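## Task

Pick up the small cardboard box sitting on the desk behind the carton stack and set it on the top of the low shelf. The carton stack must not be disturbed. The robot must not topple or finish leaning, or the task fails. The box must rest on the shelf by itself at the end, not be held there by the robot.

## Robot and tools

Robot: a wheeled base with a vertical column, a tilting head and two six-joint arms (left and right), each ending in a two-finger gripper. Folded, it measures 0.73 m long, 0.62 m wide, 1.88 m tall, with its front 0.40 m ahead of the column. It drives forward/backward and turns in place; it cannot move sideways. Loose objects may occasionally get nudged by something external.

Frames: the base frame sits on the floor under the column, midway between the drive wheels: x forward, y left, z up, in metres. left_hand and right_hand are reported in it, as the point where the fingers join (tips are 8 mm further); quat_wxyz maps (0,0,1) onto the finger direction, and the hand's y axis runs along the opening. The odometry frame is the base frame at the scene's start; base_odometry counts wheel rotation only, so slip reads as travel. Heading is positive leftward, -3.142 to 3.142.

execute_actions: "actions" is a list holding one action or none (empty just reports state and images). An action may contain "base", "joints", and optional "speeds"; its motions begin together. "base" takes exactly one relative command from the current base position: {"translate_m": d}, metres, -3 to 3, positive forward; or {"rotate_rad": d}, radians, -3.2 to 3.2, positive counter-clockwise seen from above. "joints" is one dictionary covering both arms and the head, keyed by name, each value an absolute target (not an offset): head_tilt_rad -0.61 to 1.308 (0 roughly level, positive tilts down); left_joint1_rad..left_joint6_rad and right_joint1_rad..right_joint6_rad in radians, ranges joint1 -2.879 to 2.879, joint2 0 to 3.141, joint3 0 to 3.019, joint4 -1.692 to 1.57, joint5 -1.57 to 1.57 (positive swings the hand to the robot's right), joint6 -2.094 to 2.094 (positive rolls clockwise seen from behind); left_gripper_m / right_gripper_m, fingertip gap in metres, 0 to 0.093. Done-tolerances are about 0.03-0.14 rad per joint and 0.003 m for grippers. "speeds" caps top speed for this action: translate_m 0.05-0.8 m/s, rotate_rad 0.1-1 rad/s (defaults are the maxima); it does not slow arms. A base move needing over 8.667 s at its cap is refused. Unknown keys or out-of-range numbers refuse the whole call. A joint left out may still be driving toward an earlier target. "cameras" picks images: cam_head_left, cam_head_right, cam_left_wrist, cam_right_wrist, nav_camera, or all (default); [] gives none. The pictures line lists image order.

wait: seconds 0 to 10; commands nothing, returns state and images. zoom_image: camera name plus region [x0,y0,x1,y1] in pixels of its latest full image (origin top-left, at most 504x504). finished_scene: pass the current scene's number; irreversible; the goal must hold once the robot has settled.

Arm geometry (approximate): with joint1 at -1.57 (left) or 1.57 (right) and joints 5, 6 at 0, the arm moves in a forward vertical plane 0.23 m beside the column. Let a = j2 - 0.35, b = 1.05 + j2 - j3, c = b - j4 (c = 1.57 means fingers straight down). Hand forward = 0.12 + 0.39 sin a + 0.38 cos b + 0.25 cos c; height = 1.46 + 0.39 cos a - 0.38 sin b - 0.25 sin c. Example: j2,j3,j4 = 0.93, 0.78, 0.14 gives about 0.60 m ahead, 1.21 m up. Reality usually sits up to 5 cm lower and nearer (up to 12 cm under heavy or far loads); trust the reported hand position. Reach is about 1 m from the shoulder, lowest about 0.47 m up; the floor is out of reach. Light loads (under 0.3 kg) are fine 0.65-1.6 m up out to 0.6 m ahead; up to 0.2 kg can be carried with fingers only 0.35 rad below horizontal.

Gripping: fingers are 7 cm long; outer width is opening +1 cm at the tips, +5 cm at the base; the hand body is 10x7 cm and the wrist camera sticks out 11 cm on one side. Command an opening smaller than the object; "off_target" is then expected. A reported opening staying 0.002 m or more above target means something is held. Tiny moves (under ~0.03 rad, 0.08 for joints 2-3) may not happen; approach gently in 0.05 rad steps from your last target. Raising a lowered hand may first pull it toward the column.

Result lines: base_status/joint_status give done, off_target, contact_stop (base only, wheel stalled), time_out, not_followed, or limit_stop_at_motor_heat. "joint command not followed" plus a cause line means a self-collision check blocked that arm; back each moved joint off by at least 0.05 rad, or move the other arm away if named. A blocked arm keeps pushing; resend its reported joint positions as targets to relax it. on_its_own shows uncommanded behaviour ("held at" is a target). motor_effort lists only left_wheel and right_wheel (percent, peak in brackets, noisy). turned_by_wheels vs turned_by_imu differing by over ~4% and 0.05 rad means a collision or slip. base_tilt is in degrees (forward/right positive); a 0.5 degree forward drop while driving means leaning back. wheel_motors_off = 1 means the wheel drivers have cut out.

Avoid: after a contact_stop reverse 0.05 m before trying again. Desk tops 0.30-1.20 m high can slide over the base housing and hit the column. Pushing the base hard about 3 s cuts the wheel motors for 2 s. Never let the arms strike or squeeze each other, especially near the centre line. Long hard pushing or holding loads heats motors (warning at 85 C, arm drops at 100 C). Do not drop, knock or slam objects, do not bump the carton stack, and open the gripper only once the item sits on the shelf.

Cameras have pinhole+radial calibration (K, D, T_world_to_cam in base frame) listed in the original setup; expect small per-scene errors.

Each tool is called by a JSON object that holds its "fn" and its "kwargs", one argument or row to a line.

## Session

{"fn": "execute_actions", "kwargs": {
  "actions": []
}}

Scene clock: 0.00 s.
base_odometry: x=+0.000 y=+0.000 heading=+0.000 (m, m, rad; odometry frame)
turned_by_wheels: +0.000 (rad since the last result)
turned_by_imu: +0.000 (rad since the last result)
base_tilt: forward=-0.1 right=+0.5 (deg)
base_status: not commanded
joint_positions: head_tilt_rad=+0.883 left_joint1_rad=-1.564 left_joint2_rad=+0.849 left_joint3_rad=+0.394 left_joint4_rad=-0.933 left_joint5_rad=-0.015 left_joint6_rad=-0.090 left_gripper_m=+0.095 right_joint1_rad=+1.570 right_joint2_rad=+0.876 right_joint3_rad=+0.401 right_joint4_rad=-0.964 right_joint5_rad=+0.057 right_joint6_rad=+0.005 right_gripper_m=+0.094
joint_status: not commanded
wheel_motors_off: 0
motor_effort: left_wheel=+3 right_wheel=+2 (%)
left_hand: x=+0.1484 y=+0.2284 z=+1.2530 quat_wxyz=(+0.418, +0.040, -0.907, -0.027) (m; base frame)
right_hand: x=+0.1420 y=-0.2356 z=+1.2573 quat_wxyz=(+0.442, +0.010, -0.897, +0.027) (m; base frame)
pictures: cam_head_left, cam_head_right, cam_left_wrist, cam_right_wrist, nav_camera
Images, in order (width x height): cam_head_left 896x504, cam_head_right 896x504, cam_left_wrist 896x504, cam_right_wrist 896x504, nav_camera 896x504.

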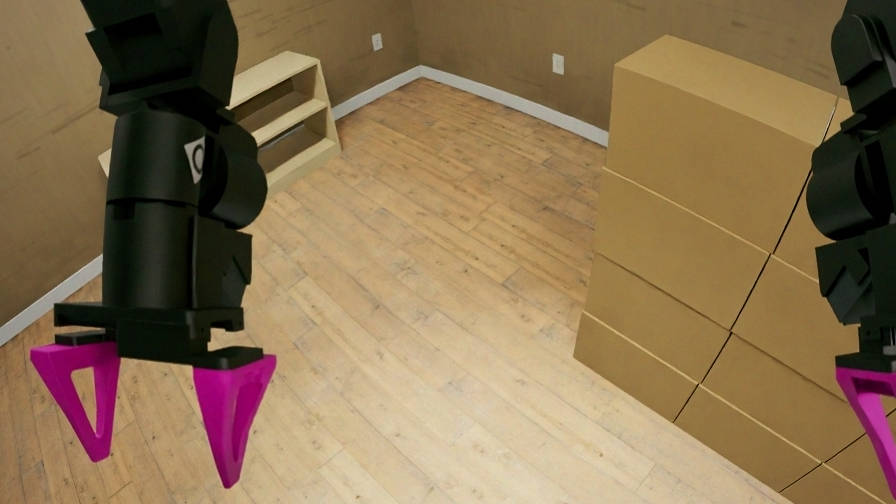

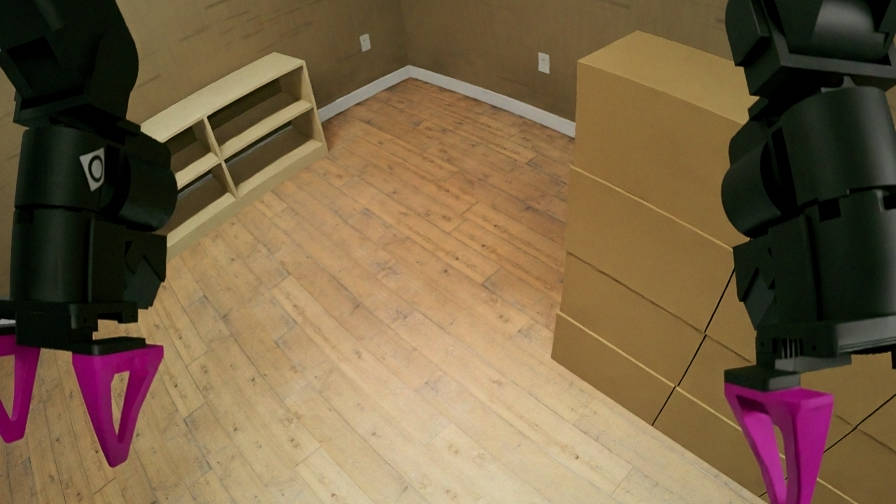

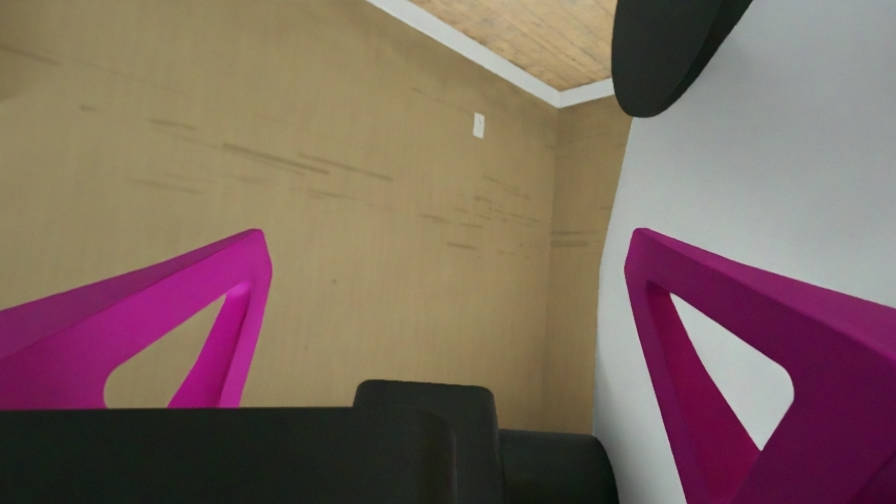

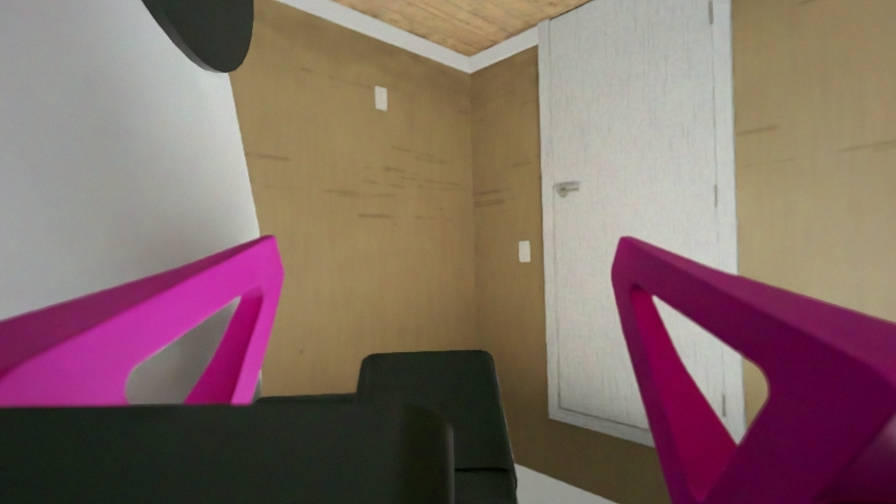

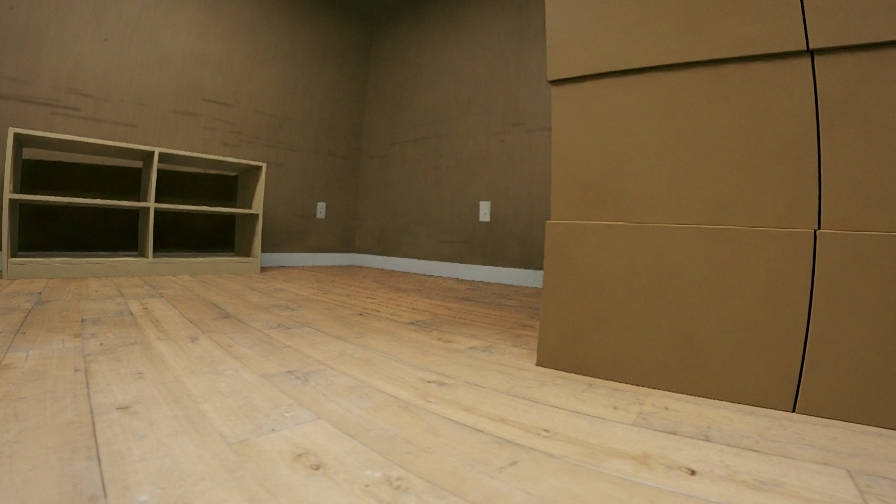

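{"fn": "execute_actions", "kwargs": {
  "actions": [
    {"base":{"rotate_rad":0.35},"joints":{"head_tilt_rad":0.6}}
  ],
  "cameras": []
}}

{"fn": "execute_actions", "kwargs": {
  "actions": [
    {"base":{"translate_m":1.4}}
  ],
  "cameras": []
}}

{"fn": "execute_actions", "kwargs": {
  "actions": [
    {"base":{"rotate_rad":-1.05}}
  ],
  "cameras": []
}}

{"fn": "execute_actions", "kwargs": {
  "actions": [
    {"base":{"translate_m":0.7}}
  ],
  "cameras": []
}}

{"fn": "execute_actions", "kwargs": {
  "actions": [
    {"base":{"rotate_rad":-1.3}}
  ],
  "cameras": ["cam_head_left","cam_head_right","nav_camera"]
}}

Scene clock: 14.80 s.
base_odometry: x=+0.000 y=+0.000 heading=+0.348 (m, m, rad; odometry frame)
turned_by_wheels: +0.348 (rad since the last result)
turned_by_imu: +0.347 (rad since the last result)
base_tilt: forward=-0.2 right=+0.4 (deg)
base_status: done
joint_positions: head_tilt_rad=+0.618 left_joint1_rad=-1.564 left_joint2_rad=+0.849 left_joint3_rad=+0.394 left_joint4_rad=-0.933 left_joint5_rad=-0.015 left_joint6_rad=-0.090 left_gripper_m=+0.095 right_joint1_rad=+1.570 right_joint2_rad=+0.876 right_joint3_rad=+0.401 right_joint4_rad=-0.964 right_joint5_rad=+0.057 right_joint6_rad=+0.005 right_gripper_m=+0.094
joint_status: all done
wheel_motors_off: 0
motor_effort: left_wheel=+0(46) right_wheel=+3(52) (%)
left_hand: x=+0.1484 y=+0.2284 z=+1.2530 quat_wxyz=(+0.418, +0.040, -0.907, -0.027) (m; base frame)
right_hand: x=+0.1420 y=-0.2356 z=+1.2573 quat_wxyz=(+0.442, +0.010, -0.897, +0.027) (m; base frame)
pictures: none
No camera images: the call's "cameras" was empty. Leave "cameras" out to get every camera's image.

Scene clock: 18.37 s.
base_odometry: x=+1.316 y=+0.477 heading=+0.348 (m, m, rad; odometry frame)
turned_by_wheels: +0.000 (rad since the last result)
turned_by_imu: +0.005 (rad since the last result)
base_tilt: forward=-0.1 right=+0.3 (deg)
base_status: done
joint_positions: head_tilt_rad=+0.617 left_joint1_rad=-1.564 left_joint2_rad=+0.849 left_joint3_rad=+0.395 left_joint4_rad=-0.933 left_joint5_rad=-0.015 left_joint6_rad=-0.090 left_gripper_m=+0.095 right_joint1_rad=+1.570 right_joint2_rad=+0.876 right_joint3_rad=+0.401 right_joint4_rad=-0.964 right_joint5_rad=+0.057 right_joint6_rad=+0.005 right_gripper_m=+0.094
joint_status: not commanded
wheel_motors_off: 0
motor_effort: left_wheel=+0(53) right_wheel=+0(66) (%)
left_hand: x=+0.1490 y=+0.2284 z=+1.2528 quat_wxyz=(+0.418, +0.040, -0.907, -0.027) (m; base frame)
right_hand: x=+0.1422 y=-0.2356 z=+1.2572 quat_wxyz=(+0.442, +0.010, -0.897, +0.027) (m; base frame)
pictures: none
No camera images: the call's "cameras" was empty. Leave "cameras" out to get every camera's image.

Scene clock: 20.97 s.
base_odometry: x=+1.316 y=+0.477 heading=-0.701 (m, m, rad; odometry frame)
turned_by_wheels: -1.049 (rad since the last result)
turned_by_imu: -1.055 (rad since the last result)
base_tilt: forward=-0.2 right=+0.4 (deg)
base_status: done
joint_positions: head_tilt_rad=+0.617 left_joint1_rad=-1.564 left_joint2_rad=+0.849 left_joint3_rad=+0.395 left_joint4_rad=-0.933 left_joint5_rad=-0.015 left_joint6_rad=-0.090 left_gripper_m=+0.095 right_joint1_rad=+1.570 right_joint2_rad=+0.876 right_joint3_rad=+0.401 right_joint4_rad=-0.964 right_joint5_rad=+0.057 right_joint6_rad=+0.005 right_gripper_m=+0.094
joint_status: not commanded
wheel_motors_off: 0
motor_effort: left_wheel=+5(46) right_wheel=-3(55) (%)
left_hand: x=+0.1490 y=+0.2284 z=+1.2528 quat_wxyz=(+0.418, +0.040, -0.907, -0.027) (m; base frame)
right_hand: x=+0.1422 y=-0.2356 z=+1.2572 quat_wxyz=(+0.442, +0.010, -0.897, +0.027) (m; base frame)
pictures: none
No camera images: the call's "cameras" was empty. Leave "cameras" out to get every camera's image.

Scene clock: 23.67 s.
base_odometry: x=+1.850 y=+0.026 heading=-0.701 (m, m, rad; odometry frame)
turned_by_wheels: +0.000 (rad since the last result)
turned_by_imu: +0.002 (rad since the last result)
base_tilt: forward=-0.2 right=+0.3 (deg)
base_status: done
joint_positions: head_tilt_rad=+0.617 left_joint1_rad=-1.564 left_joint2_rad=+0.849 left_joint3_rad=+0.396 left_joint4_rad=-0.933 left_joint5_rad=-0.015 left_joint6_rad=-0.090 left_gripper_m=+0.095 right_joint1_rad=+1.570 right_joint2_rad=+0.876 right_joint3_rad=+0.402 right_joint4_rad=-0.964 right_joint5_rad=+0.057 right_joint6_rad=+0.005 right_gripper_m=+0.094
joint_status: not commanded
wheel_motors_off: 0
motor_effort: left_wheel=+0(73) right_wheel=+0(54) (%)
left_hand: x=+0.1492 y=+0.2284 z=+1.2527 quat_wxyz=(+0.418, +0.040, -0.907, -0.027) (m; base frame)
right_hand: x=+0.1429 y=-0.2356 z=+1.2570 quat_wxyz=(+0.441, +0.010, -0.897, +0.027) (m; base frame)
pictures: none
No camera images: the call's "cameras" was empty. Leave "cameras" out to get every camera's image.

Scene clock: 26.63 s.
base_odometry: x=+1.850 y=+0.026 heading=-2.000 (m, m, rad; odometry frame)
turned_by_wheels: -1.299 (rad since the last result)
turned_by_imu: -1.305 (rad since the last result)
base_tilt: forward=-0.2 right=+0.4 (deg)
base_status: done
joint_positions: head_tilt_rad=+0.617 left_joint1_rad=-1.564 left_joint2_rad=+0.849 left_joint3_rad=+0.396 left_joint4_rad=-0.933 left_joint5_rad=-0.015 left_joint6_rad=-0.090 left_gripper_m=+0.095 right_joint1_rad=+1.570 right_joint2_rad=+0.876 right_joint3_rad=+0.402 right_joint4_rad=-0.964 right_joint5_rad=+0.057 right_joint6_rad=+0.005 right_gripper_m=+0.094
joint_status: not commanded
wheel_motors_off: 0
motor_effort: left_wheel=+5(60) right_wheel=-4(54) (%)
left_hand: x=+0.1492 y=+0.2284 z=+1.2527 quat_wxyz=(+0.418, +0.040, -0.907, -0.027) (m; base frame)
right_hand: x=+0.1429 y=-0.2356 z=+1.2570 quat_wxyz=(+0.441, +0.010, -0.897, +0.027) (m; base frame)
pictures: cam_head_left, cam_head_right, nav_camera
camera_calibration (this result's frames):
cam_head_left: T_world_to_cam=[[0.0891757, -0.993107, -0.0760687, 0.133917], [-0.507244, 0.0204448, -0.86156, 1.34579], [0.857176, 0.115416, -0.501924, 0.655054], [0, 0, 0, 1]] pos_world=[0.109204, 0.029876, 1.49845]
cam_head_right: T_world_to_cam=[[0.0998538, -0.991697, -0.0810308, 0.0633334], [-0.507713, 0.0192555, -0.861311, 1.33943], [0.85572, 0.127146, -0.501575, 0.652444], [0, 0, 0, 1]] pos_world=[0.115413, -0.0459392, 1.48605]
Images, in order (width x height): cam_head_left 896x504, cam_head_right 896x504, nav_camera 896x504.

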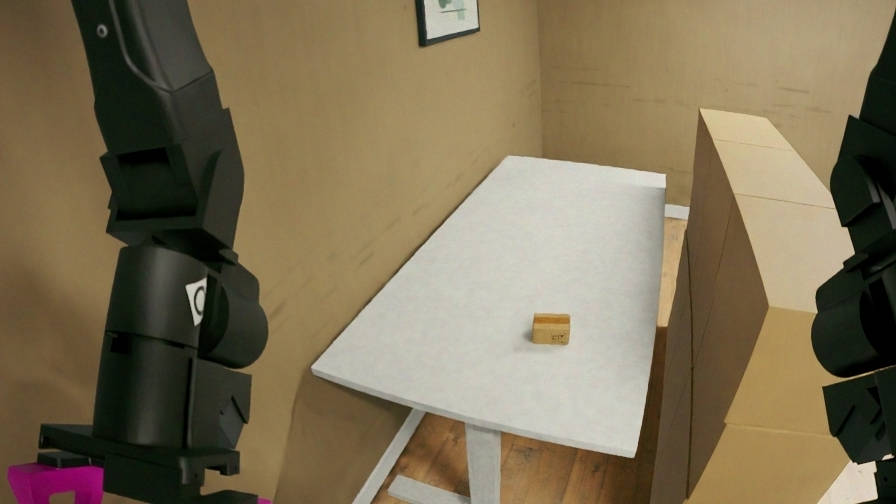

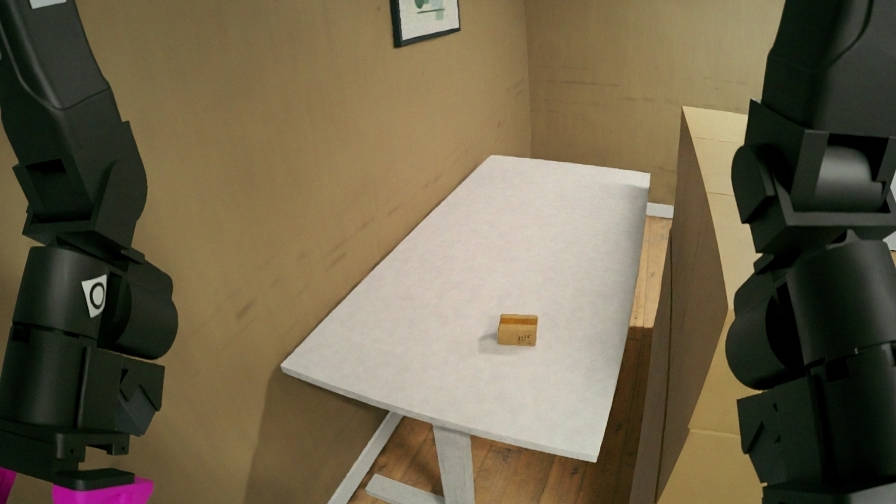

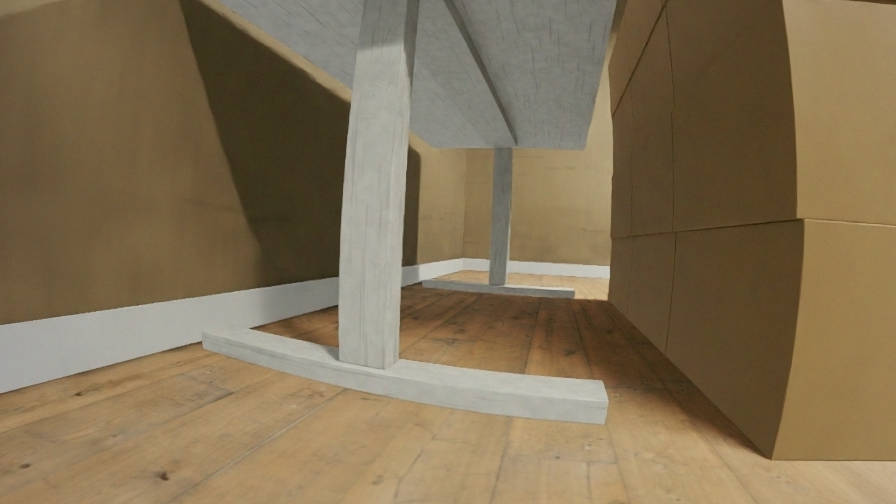

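{"fn": "execute_actions", "kwargs": {
  "actions": [
    {"base":{"rotate_rad":-0.33},"joints":{"head_tilt_rad":0.8,"left_joint2_rad":1.3,"left_joint3_rad":1.42,"left_joint4_rad":-0.64,"left_joint5_rad":0,"left_joint6_rad":0}}
  ],
  "cameras": []
}}

{"fn": "execute_actions", "kwargs": {
  "actions": [
    {"base":{"translate_m":0.17}}
  ]
}}

Scene clock: 41.17 s.
base_odometry: x=+1.850 y=+0.026 heading=-2.329 (m, m, rad; odometry frame)
turned_by_wheels: -0.329 (rad since the last result)
turned_by_imu: -0.332 (rad since the last result)
base_tilt: forward=-0.2 right=+0.5 (deg)
base_status: done
joint_positions: head_tilt_rad=+0.802 left_joint1_rad=-1.564 left_joint2_rad=+1.307 left_joint3_rad=+1.409 left_joint4_rad=-0.648 left_joint5_rad=-0.002 left_joint6_rad=-0.011 left_gripper_m=+0.095 right_joint1_rad=+1.570 right_joint2_rad=+0.876 right_joint3_rad=+0.402 right_joint4_rad=-0.964 right_joint5_rad=+0.057 right_joint6_rad=+0.005 right_gripper_m=+0.094
joint_status: all done
wheel_motors_off: 0
motor_effort: left_wheel=+5(38) right_wheel=-4(30) (%)
left_hand: x=+0.6574 y=+0.2285 z=+1.1211 quat_wxyz=(+0.011, +0.007, -1.000, -0.004) (m; base frame)
right_hand: x=+0.1429 y=-0.2356 z=+1.2570 quat_wxyz=(+0.441, +0.010, -0.897, +0.027) (m; base frame)
pictures: none
No camera images: the call's "cameras" was empty. Leave "cameras" out to get every camera's image.

Scene clock: 43.00 s.
base_odometry: x=+1.734 y=-0.098 heading=-2.330 (m, m, rad; odometry frame)
turned_by_wheels: -0.001 (rad since the last result)
turned_by_imu: -0.001 (rad since the last result)
base_tilt: forward=-0.2 right=+0.4 (deg)
base_status: done
joint_positions: head_tilt_rad=+0.803 left_joint1_rad=-1.564 left_joint2_rad=+1.307 left_joint3_rad=+1.411 left_joint4_rad=-0.648 left_joint5_rad=-0.002 left_joint6_rad=-0.011 left_gripper_m=+0.095 right_joint1_rad=+1.570 right_joint2_rad=+0.876 right_joint3_rad=+0.402 right_joint4_rad=-0.964 right_joint5_rad=+0.057 right_joint6_rad=+0.005 right_gripper_m=+0.094
joint_status: not commanded
wheel_motors_off: 0
motor_effort: left_wheel=-1(75) right_wheel=+1(56) (%)
left_hand: x=+0.6583 y=+0.2285 z=+1.1214 quat_wxyz=(+0.010, +0.007, -1.000, -0.004) (m; base frame)
right_hand: x=+0.1431 y=-0.2356 z=+1.2570 quat_wxyz=(+0.441, +0.010, -0.897, +0.027) (m; base frame)
pictures: cam_head_left, cam_head_right, cam_left_wrist, cam_right_wrist, nav_camera
camera_calibration (this result's frames):
cam_head_left: T_world_to_cam=[[0.0735722, -0.993107, -0.0912463, 0.158071], [-0.657807, 0.0204448, -0.752909, 1.186], [0.749585, 0.115416, -0.651768, 0.891194], [0, 0, 0, 1]] pos_world=[0.100501, 0.029876, 1.48822]
cam_head_right: T_world_to_cam=[[0.0831486, -0.991697, -0.0980973, 0.0904511], [-0.658222, 0.0192555, -0.752578, 1.17951], [0.748218, 0.127146, -0.651156, 0.888173], [0, 0, 0, 1]] pos_world=[0.104309, -0.0459392, 1.47488]
cam_left_wrist: T_world_to_cam=[[0.0153747, -0.999674, -0.020381, 0.238323], [-0.795597, -0.0245773, 0.605328, -0.147302], [-0.605632, 0.00690828, -0.795715, 1.41195], [0, 0, 0, 1]] pos_world=[0.734267, 0.224871, 1.21754]
cam_right_wrist: T_world_to_cam=[[0.024376, -0.999127, 0.0339139, -0.280638], [-0.0288636, 0.0332064, 0.999032, -1.24149], [-0.999286, -0.0253313, -0.028029, 0.298441], [0, 0, 0, 1]] pos_world=[0.269235, -0.231608, 1.25817]
Images, in order (width x height): cam_head_left 896x504, cam_head_right 896x504, cam_left_wrist 896x504, cam_right_wrist 896x504, nav_camera 896x504.

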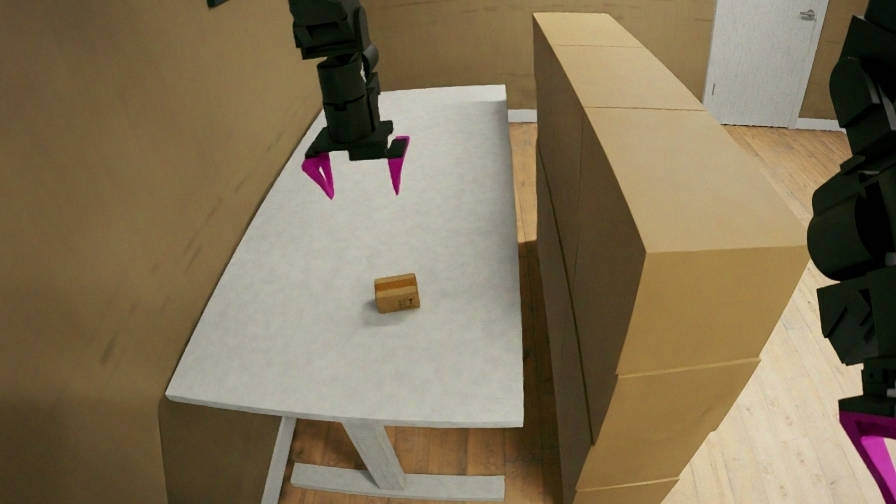

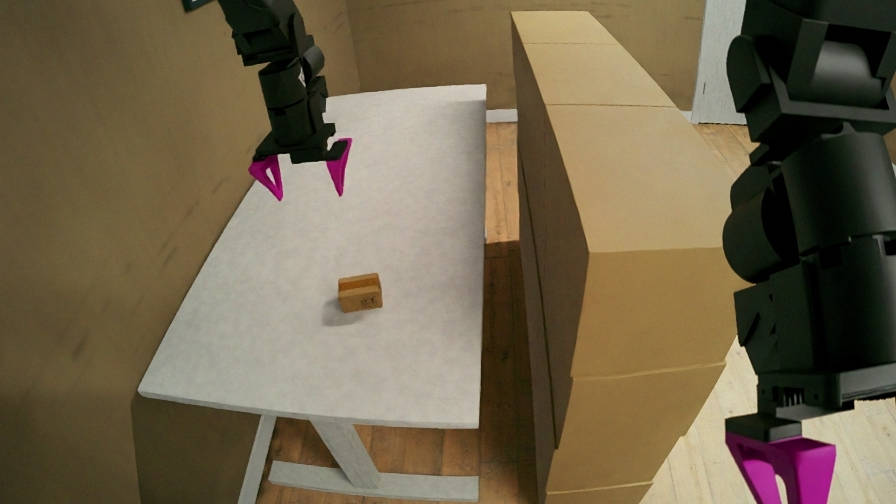

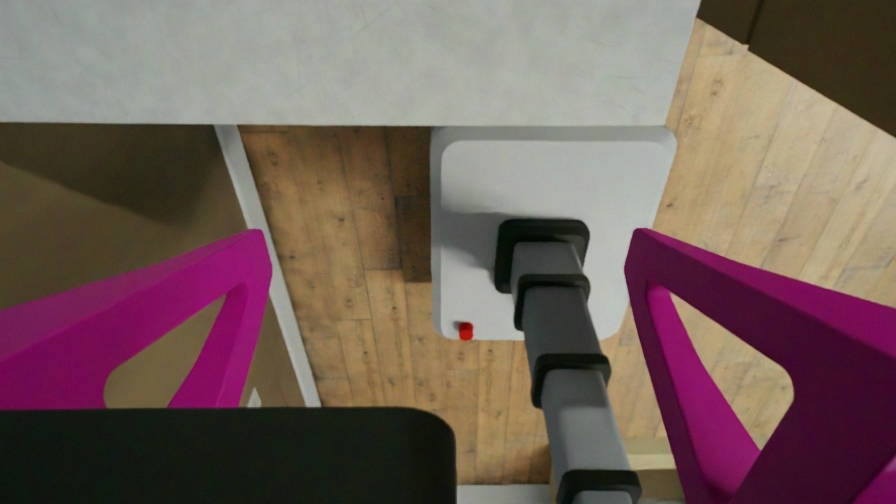

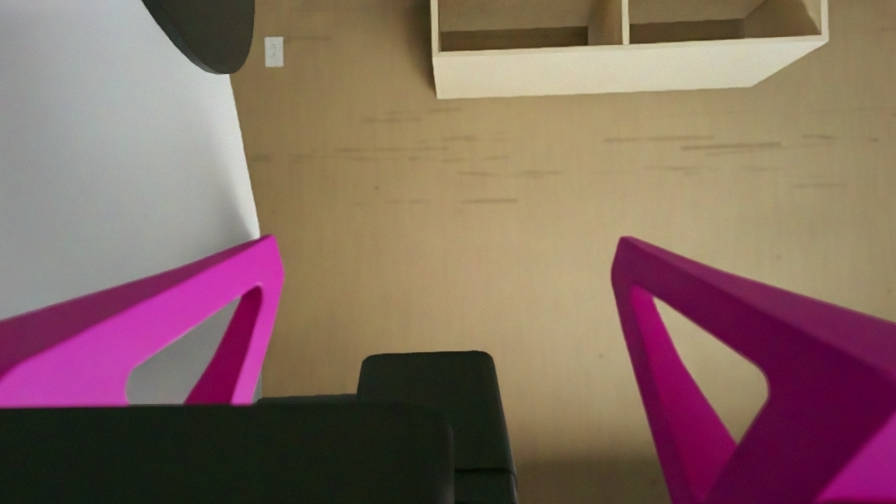

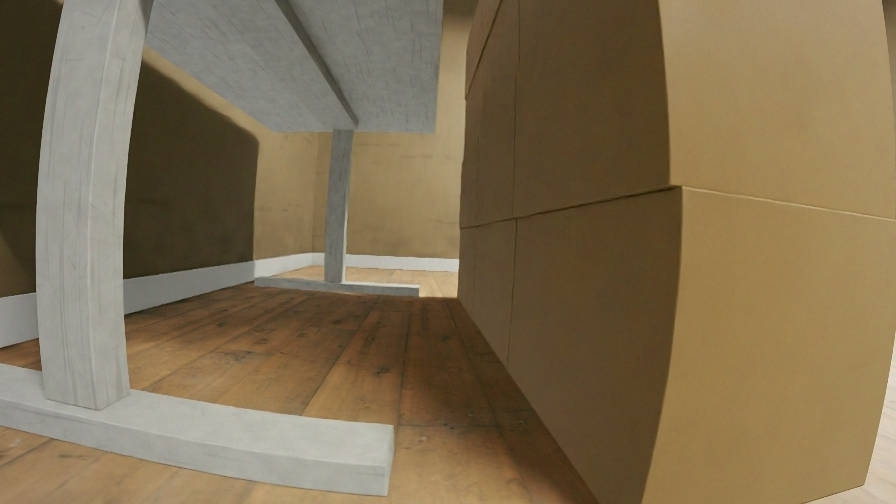

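{"fn": "execute_actions", "kwargs": {
  "actions": [
    {"base":{"rotate_rad":0.045},"joints":{"left_joint6_rad":1.3}}
  ],
  "cameras": []
}}

{"fn": "execute_actions", "kwargs": {
  "actions": [
    {"base":{"translate_m":0.08},"joints":{"left_joint2_rad":1.9,"left_joint3_rad":1.86,"left_joint4_rad":-0.21}}
  ],
  "cameras": ["cam_head_left","cam_head_right","cam_left_wrist","nav_camera"]
}}

Scene clock: 59.37 s.
base_odometry: x=+1.733 y=-0.098 heading=-2.288 (m, m, rad; odometry frame)
turned_by_wheels: +0.043 (rad since the last result)
turned_by_imu: +0.043 (rad since the last result)
base_tilt: forward=-0.1 right=+0.4 (deg)
base_status: done
joint_positions: head_tilt_rad=+0.803 left_joint1_rad=-1.562 left_joint2_rad=+1.307 left_joint3_rad=+1.411 left_joint4_rad=-0.648 left_joint5_rad=-0.002 left_joint6_rad=+1.290 left_gripper_m=+0.095 right_joint1_rad=+1.570 right_joint2_rad=+0.876 right_joint3_rad=+0.402 right_joint4_rad=-0.964 right_joint5_rad=+0.057 right_joint6_rad=+0.005 right_gripper_m=+0.094
joint_status: all done
wheel_motors_off: 0
motor_effort: left_wheel=-1(52) right_wheel=+1(40) (%)
left_hand: x=+0.6583 y=+0.2298 z=+1.1214 quat_wxyz=(+0.011, -0.599, -0.800, +0.003) (m; base frame)
right_hand: x=+0.1431 y=-0.2356 z=+1.2570 quat_wxyz=(+0.441, +0.010, -0.897, +0.027) (m; base frame)
pictures: none
No camera images: the call's "cameras" was empty. Leave "cameras" out to get every camera's image.

Scene clock: 60.80 s.
base_odometry: x=+1.681 y=-0.158 heading=-2.286 (m, m, rad; odometry frame)
turned_by_wheels: +0.001 (rad since the last result)
turned_by_imu: +0.002 (rad since the last result)
base_tilt: forward=-0.2 right=+0.2 (deg)
base_status: done
joint_positions: head_tilt_rad=+0.803 left_joint1_rad=-1.564 left_joint2_rad=+1.924 left_joint3_rad=+1.841 left_joint4_rad=-0.221 left_joint5_rad=-0.002 left_joint6_rad=+1.290 left_gripper_m=+0.095 right_joint1_rad=+1.570 right_joint2_rad=+0.876 right_joint3_rad=+0.402 right_joint4_rad=-0.964 right_joint5_rad=+0.057 right_joint6_rad=+0.005 right_gripper_m=+0.094
joint_status: all done
wheel_motors_off: 0
motor_effort: left_wheel=+1(76) right_wheel=+0(44) (%)
left_hand: x=+0.7251 y=+0.2308 z=+0.8680 quat_wxyz=(-0.085, -0.596, -0.795, -0.069) (m; base frame)
right_hand: x=+0.1429 y=-0.2356 z=+1.2570 quat_wxyz=(+0.441, +0.010, -0.897, +0.027) (m; base frame)
pictures: cam_head_left, cam_head_right, cam_left_wrist, nav_camera
camera_calibration (this result's frames):
cam_head_left: T_world_to_cam=[[0.0735593, -0.993107, -0.0912567, 0.158087], [-0.657913, 0.0204448, -0.752817, 1.18586], [0.749493, 0.115416, -0.651874, 0.891361], [0, 0, 0, 1]] pos_world=[0.100493, 0.029876, 1.48821]
cam_head_right: T_world_to_cam=[[0.0831348, -0.991697, -0.098109, 0.0904698], [-0.658328, 0.0192555, -0.752485, 1.17937], [0.748127, 0.127146, -0.651261, 0.88834], [0, 0, 0, 1]] pos_world=[0.1043, -0.0459392, 1.47488]
cam_left_wrist: T_world_to_cam=[[-0.933343, -0.280642, -0.223853, 0.932994], [-0.358234, 0.768451, 0.530238, -0.375653], [0.0232136, 0.575085, -0.817764, 0.682803], [0, 0, 0, 1]] pos_world=[0.720382, 0.157837, 0.966411]
Images, in order (width x height): cam_head_left 896x504, cam_head_right 896x504, cam_left_wrist 896x504, nav_camera 896x504.

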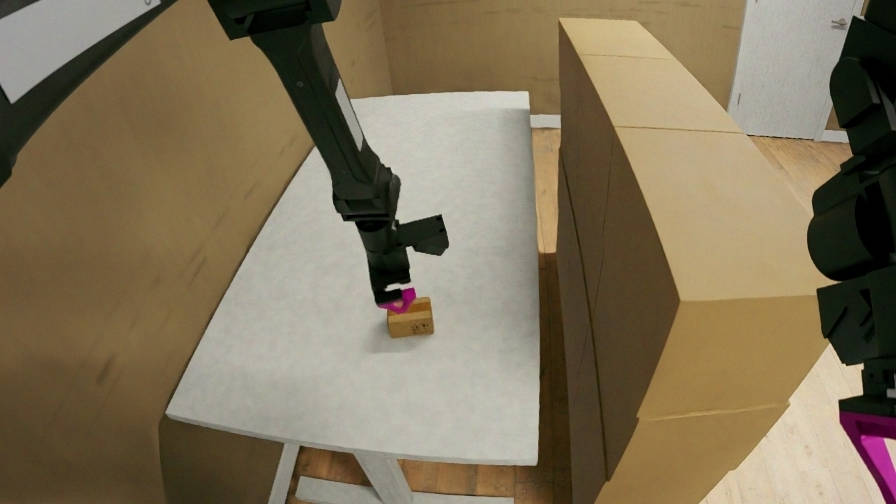

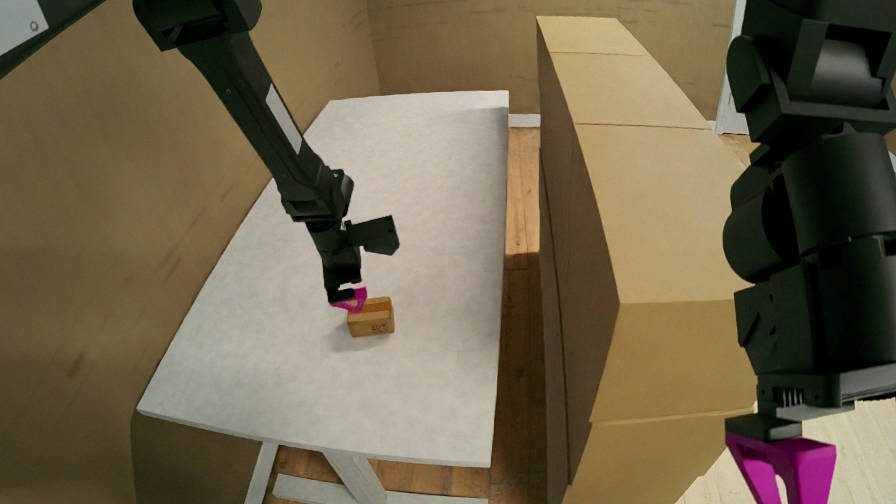

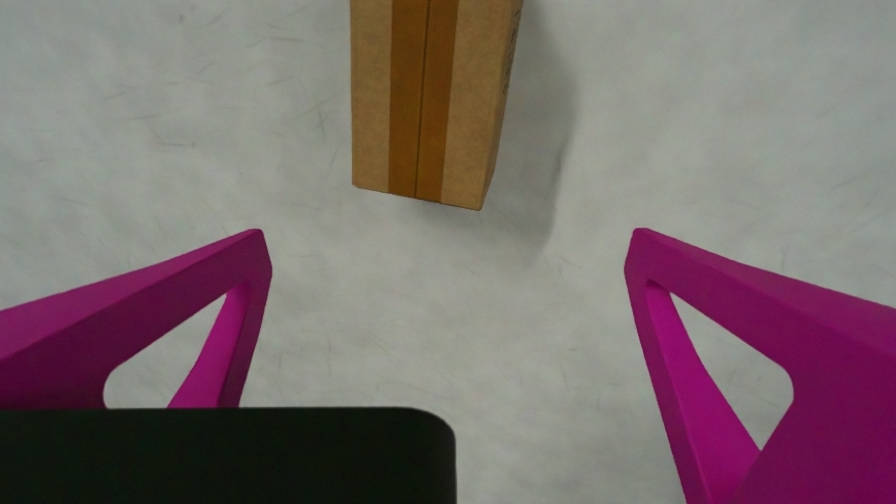

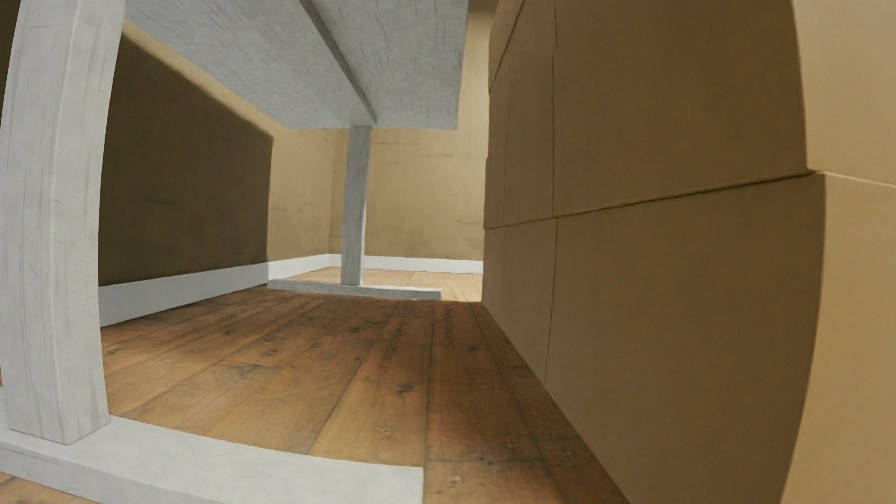

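{"fn": "execute_actions", "kwargs": {
  "actions": [
    {"joints":{"left_joint2_rad":2.08,"left_joint3_rad":2.14,"left_joint4_rad":-0.31,"left_joint6_rad":1.36}}
  ],
  "cameras": ["cam_head_right","cam_left_wrist"]
}}

Scene clock: 69.20 s.
base_odometry: x=+1.681 y=-0.158 heading=-2.286 (m, m, rad; odometry frame)
turned_by_wheels: +0.000 (rad since the last result)
turned_by_imu: -0.001 (rad since the last result)
base_tilt: forward=-0.3 right=+0.4 (deg)
base_status: not commanded
joint_positions: head_tilt_rad=+0.803 left_joint1_rad=-1.564 left_joint2_rad=+2.056 left_joint3_rad=+2.106 left_joint4_rad=-0.293 left_joint5_rad=-0.002 left_joint6_rad=+1.350 left_gripper_m=+0.095 right_joint1_rad=+1.570 right_joint2_rad=+0.876 right_joint3_rad=+0.402 right_joint4_rad=-0.964 right_joint5_rad=+0.057 right_joint6_rad=+0.005 right_gripper_m=+0.094
joint_status: all done
wheel_motors_off: 0
motor_effort: left_wheel=+1(1) right_wheel=-1(1) (%)
left_hand: x=+0.7806 y=+0.2311 z=+0.8460 quat_wxyz=(-0.107, -0.618, -0.774, -0.091) (m; base frame)
right_hand: x=+0.1429 y=-0.2356 z=+1.2570 quat_wxyz=(+0.441, +0.010, -0.897, +0.027) (m; base frame)
pictures: cam_head_right, cam_left_wrist
camera_calibration (this result's frames):
cam_head_right: T_world_to_cam=[[0.0831348, -0.991697, -0.098109, 0.0904698], [-0.658327, 0.0192555, -0.752485, 1.17937], [0.748127, 0.127146, -0.651261, 0.88834], [0, 0, 0, 1]] pos_world=[0.1043, -0.0459392, 1.47488]
cam_left_wrist: T_world_to_cam=[[-0.932368, -0.222658, -0.284805, 1.0173], [-0.345439, 0.781015, 0.520276, -0.348837], [0.106593, 0.583472, -0.805108, 0.585595], [0, 0, 0, 1]] pos_world=[0.76558, 0.157279, 0.942692]
Images, in order (width x height): cam_head_right 896x504, cam_left_wrist 896x504.

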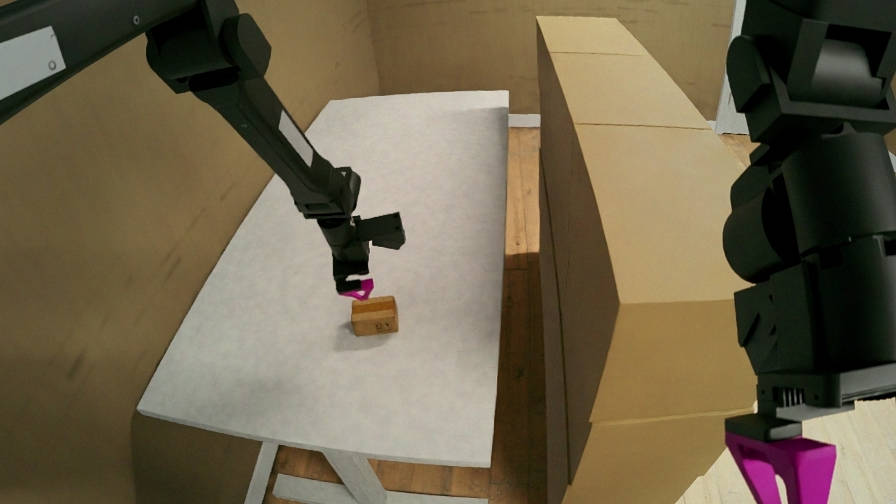

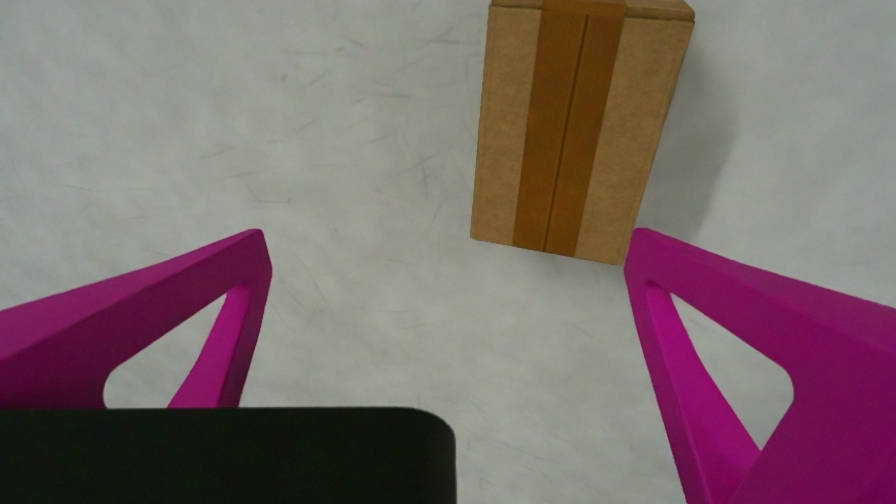

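{"fn": "execute_actions", "kwargs": {
  "actions": [
    {"base":{"rotate_rad":-0.02},"joints":{"left_joint2_rad":2.16,"left_joint3_rad":2.19,"left_joint4_rad":-0.33,"left_joint6_rad":1.42}}
  ],
  "cameras": ["cam_head_right","cam_left_wrist"]
}}

Scene clock: 77.33 s.
base_odometry: x=+1.681 y=-0.158 heading=-2.304 (m, m, rad; odometry frame)
turned_by_wheels: -0.018 (rad since the last result)
turned_by_imu: -0.019 (rad since the last result)
base_tilt: forward=-0.2 right=+0.2 (deg)
base_status: done
joint_positions: head_tilt_rad=+0.803 left_joint1_rad=-1.568 left_joint2_rad=+2.138 left_joint3_rad=+2.173 left_joint4_rad=-0.314 left_joint5_rad=-0.002 left_joint6_rad=+1.409 left_gripper_m=+0.095 right_joint1_rad=+1.570 right_joint2_rad=+0.876 right_joint3_rad=+0.402 right_joint4_rad=-0.964 right_joint5_rad=+0.057 right_joint6_rad=+0.005 right_gripper_m=+0.094
joint_status: all done
wheel_motors_off: 0
motor_effort: left_wheel=+1(54) right_wheel=-1(40) (%)
left_hand: x=+0.7607 y=+0.2278 z=+0.8090 quat_wxyz=(-0.091, -0.642, -0.757, -0.081) (m; base frame)
right_hand: x=+0.1429 y=-0.2356 z=+1.2570 quat_wxyz=(+0.441, +0.010, -0.897, +0.027) (m; base frame)
pictures: cam_head_right, cam_left_wrist
camera_calibration (this result's frames):
cam_head_right: T_world_to_cam=[[0.0831348, -0.991697, -0.098109, 0.0904698], [-0.658328, 0.0192555, -0.752485, 1.17937], [0.748127, 0.127146, -0.651261, 0.88834], [0, 0, 0, 1]] pos_world=[0.1043, -0.0459392, 1.47488]
cam_left_wrist: T_world_to_cam=[[-0.953916, -0.164309, -0.251091, 0.963361], [-0.279132, 0.792992, 0.541525, -0.404225], [0.110136, 0.586657, -0.802311, 0.554133], [0, 0, 0, 1]] pos_world=[0.745103, 0.15375, 0.905376]
Images, in order (width x height): cam_head_right 896x504, cam_left_wrist 896x504.

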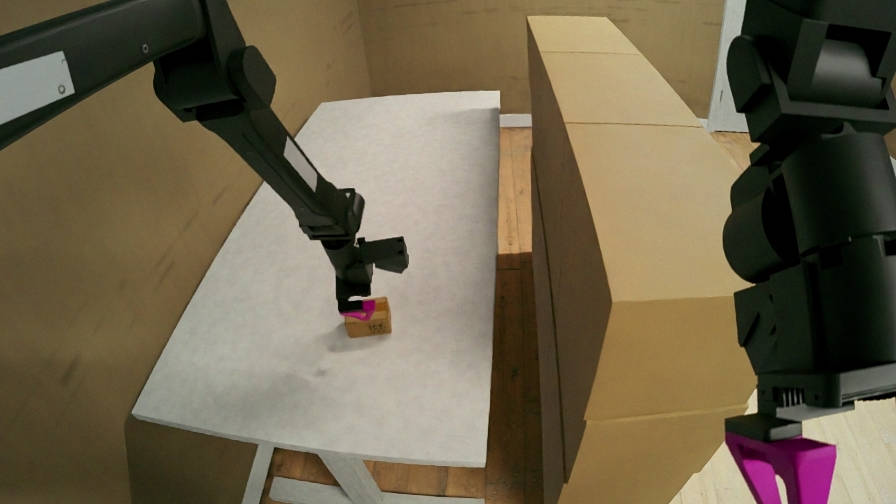

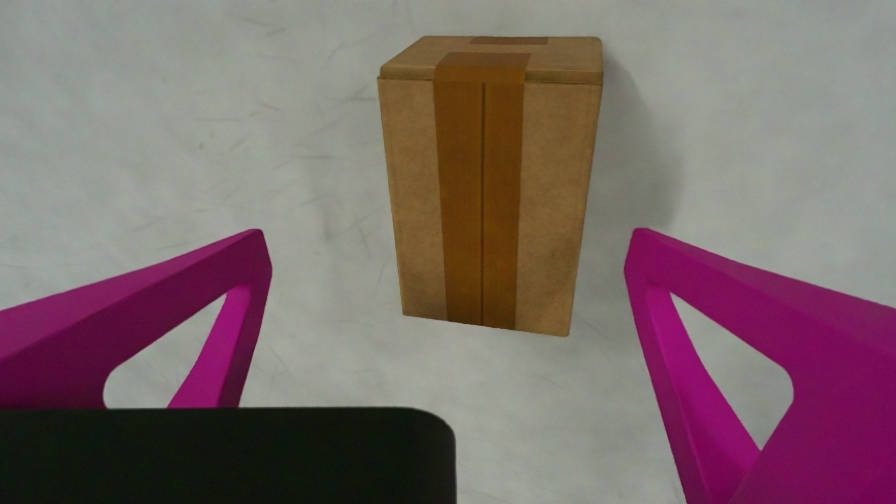

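{"fn": "execute_actions", "kwargs": {
  "actions": [
    {"joints":{"left_joint2_rad":2.29,"left_joint3_rad":2.32}}
  ],
  "cameras": ["cam_head_right","cam_left_wrist"]
}}

Scene clock: 87.37 s.
base_odometry: x=+1.681 y=-0.158 heading=-2.304 (m, m, rad; odometry frame)
turned_by_wheels: +0.000 (rad since the last result)
turned_by_imu: -0.001 (rad since the last result)
base_tilt: forward=-0.3 right=+0.3 (deg)
base_status: not commanded
joint_positions: head_tilt_rad=+0.803 left_joint1_rad=-1.568 left_joint2_rad=+2.211 left_joint3_rad=+2.303 left_joint4_rad=-0.325 left_joint5_rad=-0.001 left_joint6_rad=+1.409 left_gripper_m=+0.095 right_joint1_rad=+1.570 right_joint2_rad=+0.876 right_joint3_rad=+0.401 right_joint4_rad=-0.964 right_joint5_rad=+0.057 right_joint6_rad=+0.005 right_gripper_m=+0.094
joint_status: all done
wheel_motors_off: 0
motor_effort: left_wheel=+6(12) right_wheel=-4(6) (%)
left_hand: x=+0.7828 y=+0.2277 z=+0.7970 quat_wxyz=(-0.109, -0.640, -0.754, -0.095) (m; base frame)
right_hand: x=+0.1425 y=-0.2356 z=+1.2572 quat_wxyz=(+0.441, +0.010, -0.897, +0.027) (m; base frame)
pictures: cam_head_right, cam_left_wrist
camera_calibration (this result's frames):
cam_head_right: T_world_to_cam=[[0.0831348, -0.991697, -0.098109, 0.0904698], [-0.658327, 0.0192555, -0.752485, 1.17937], [0.748127, 0.127146, -0.651261, 0.88834], [0, 0, 0, 1]] pos_world=[0.1043, -0.0459392, 1.47488]
cam_left_wrist: T_world_to_cam=[[-0.941397, -0.163427, -0.295065, 1.00644], [-0.303079, 0.793774, 0.527319, -0.361574], [0.148037, 0.585845, -0.796788, 0.508266], [0, 0, 0, 1]] pos_world=[0.762633, 0.153723, 0.892611]
Images, in order (width x height): cam_head_right 896x504, cam_left_wrist 896x504.

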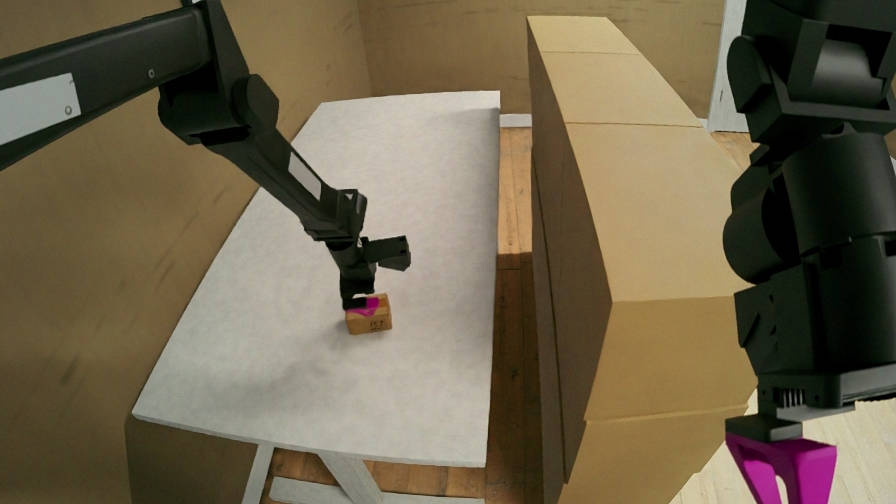

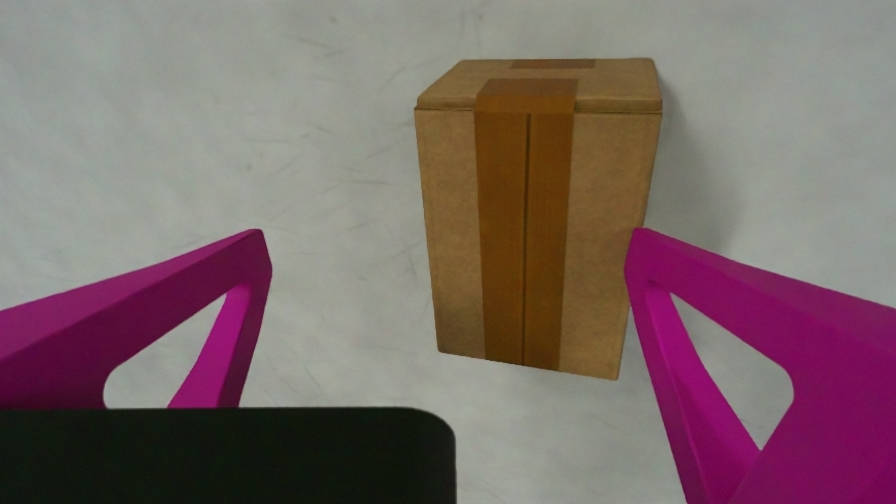

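Near finger probably catches the edge; it is the higher finger. Back up a bit.

{"fn": "execute_actions", "kwargs": {
  "actions": [
    {"base":{"translate_m":-0.012},"joints":{"left_joint3_rad":2.27}}
  ],
  "cameras": ["cam_head_right","cam_left_wrist"]
}}

Scene clock: 91.03 s.
base_odometry: x=+1.689 y=-0.149 heading=-2.302 (m, m, rad; odometry frame)
turned_by_wheels: +0.002 (rad since the last result)
turned_by_imu: +0.001 (rad since the last result)
base_tilt: forward=-0.2 right=+0.5 (deg)
base_status: done
joint_positions: head_tilt_rad=+0.803 left_joint1_rad=-1.566 left_joint2_rad=+2.241 left_joint3_rad=+2.279 left_joint4_rad=-0.316 left_joint5_rad=-0.002 left_joint6_rad=+1.414 left_gripper_m=+0.095 right_joint1_rad=+1.570 right_joint2_rad=+0.876 right_joint3_rad=+0.400 right_joint4_rad=-0.964 right_joint5_rad=+0.057 right_joint6_rad=+0.005 right_gripper_m=+0.094
joint_status: all done
wheel_motors_off: 0
motor_effort: left_wheel=+1(57) right_wheel=-1(43) (%)
left_hand: x=+0.7517 y=+0.2290 z=+0.7719 quat_wxyz=(-0.091, -0.644, -0.755, -0.082) (m; base frame)
right_hand: x=+0.1418 y=-0.2356 z=+1.2574 quat_wxyz=(+0.442, +0.010, -0.897, +0.027) (m; base frame)
pictures: cam_head_right, cam_left_wrist
camera_calibration (this result's frames):
cam_head_right: T_world_to_cam=[[0.0831223, -0.991697, -0.0981196, 0.0904867], [-0.658423, 0.0192555, -0.752401, 1.17925], [0.748044, 0.127146, -0.651356, 0.888491], [0, 0, 0, 1]] pos_world=[0.104291, -0.0459392, 1.47487]
cam_left_wrist: T_world_to_cam=[[-0.954189, -0.159328, -0.253253, 0.946366], [-0.276489, 0.793034, 0.542818, -0.390589], [0.114352, 0.587973, -0.800757, 0.520055], [0, 0, 0, 1]] pos_world=[0.73555, 0.154755, 0.868126]
Images, in order (width x height): cam_head_right 896x504, cam_left_wrist 896x504.

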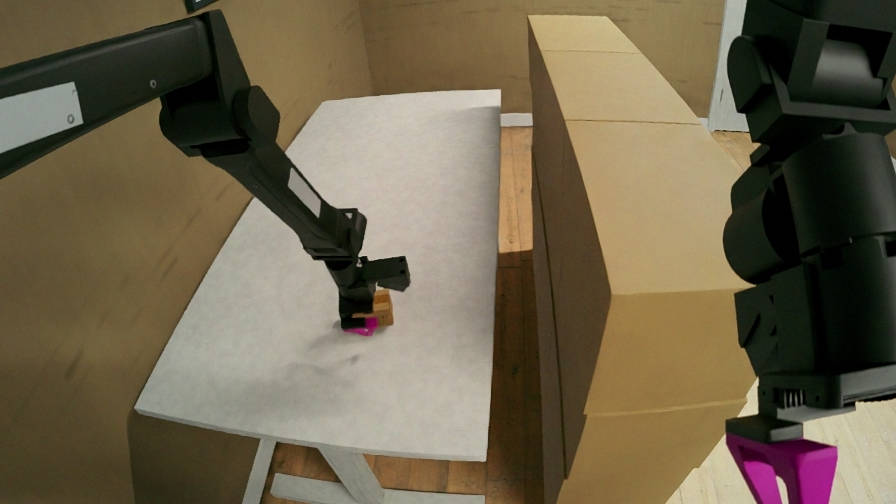

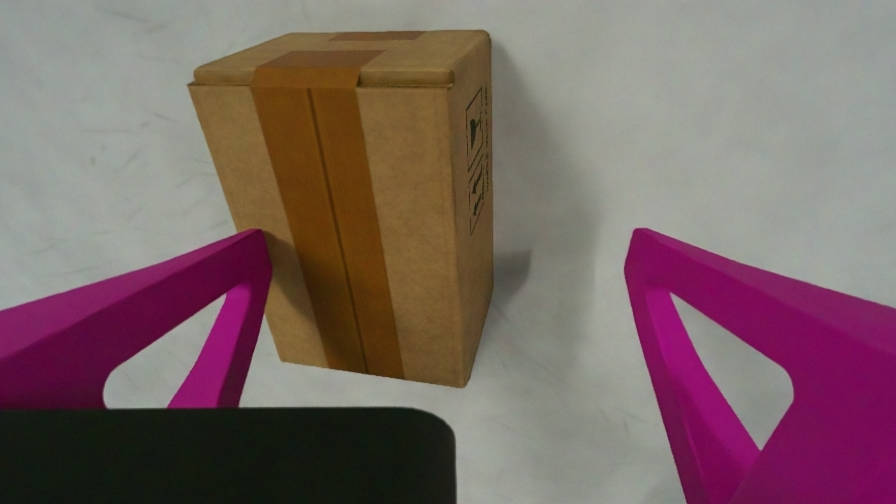

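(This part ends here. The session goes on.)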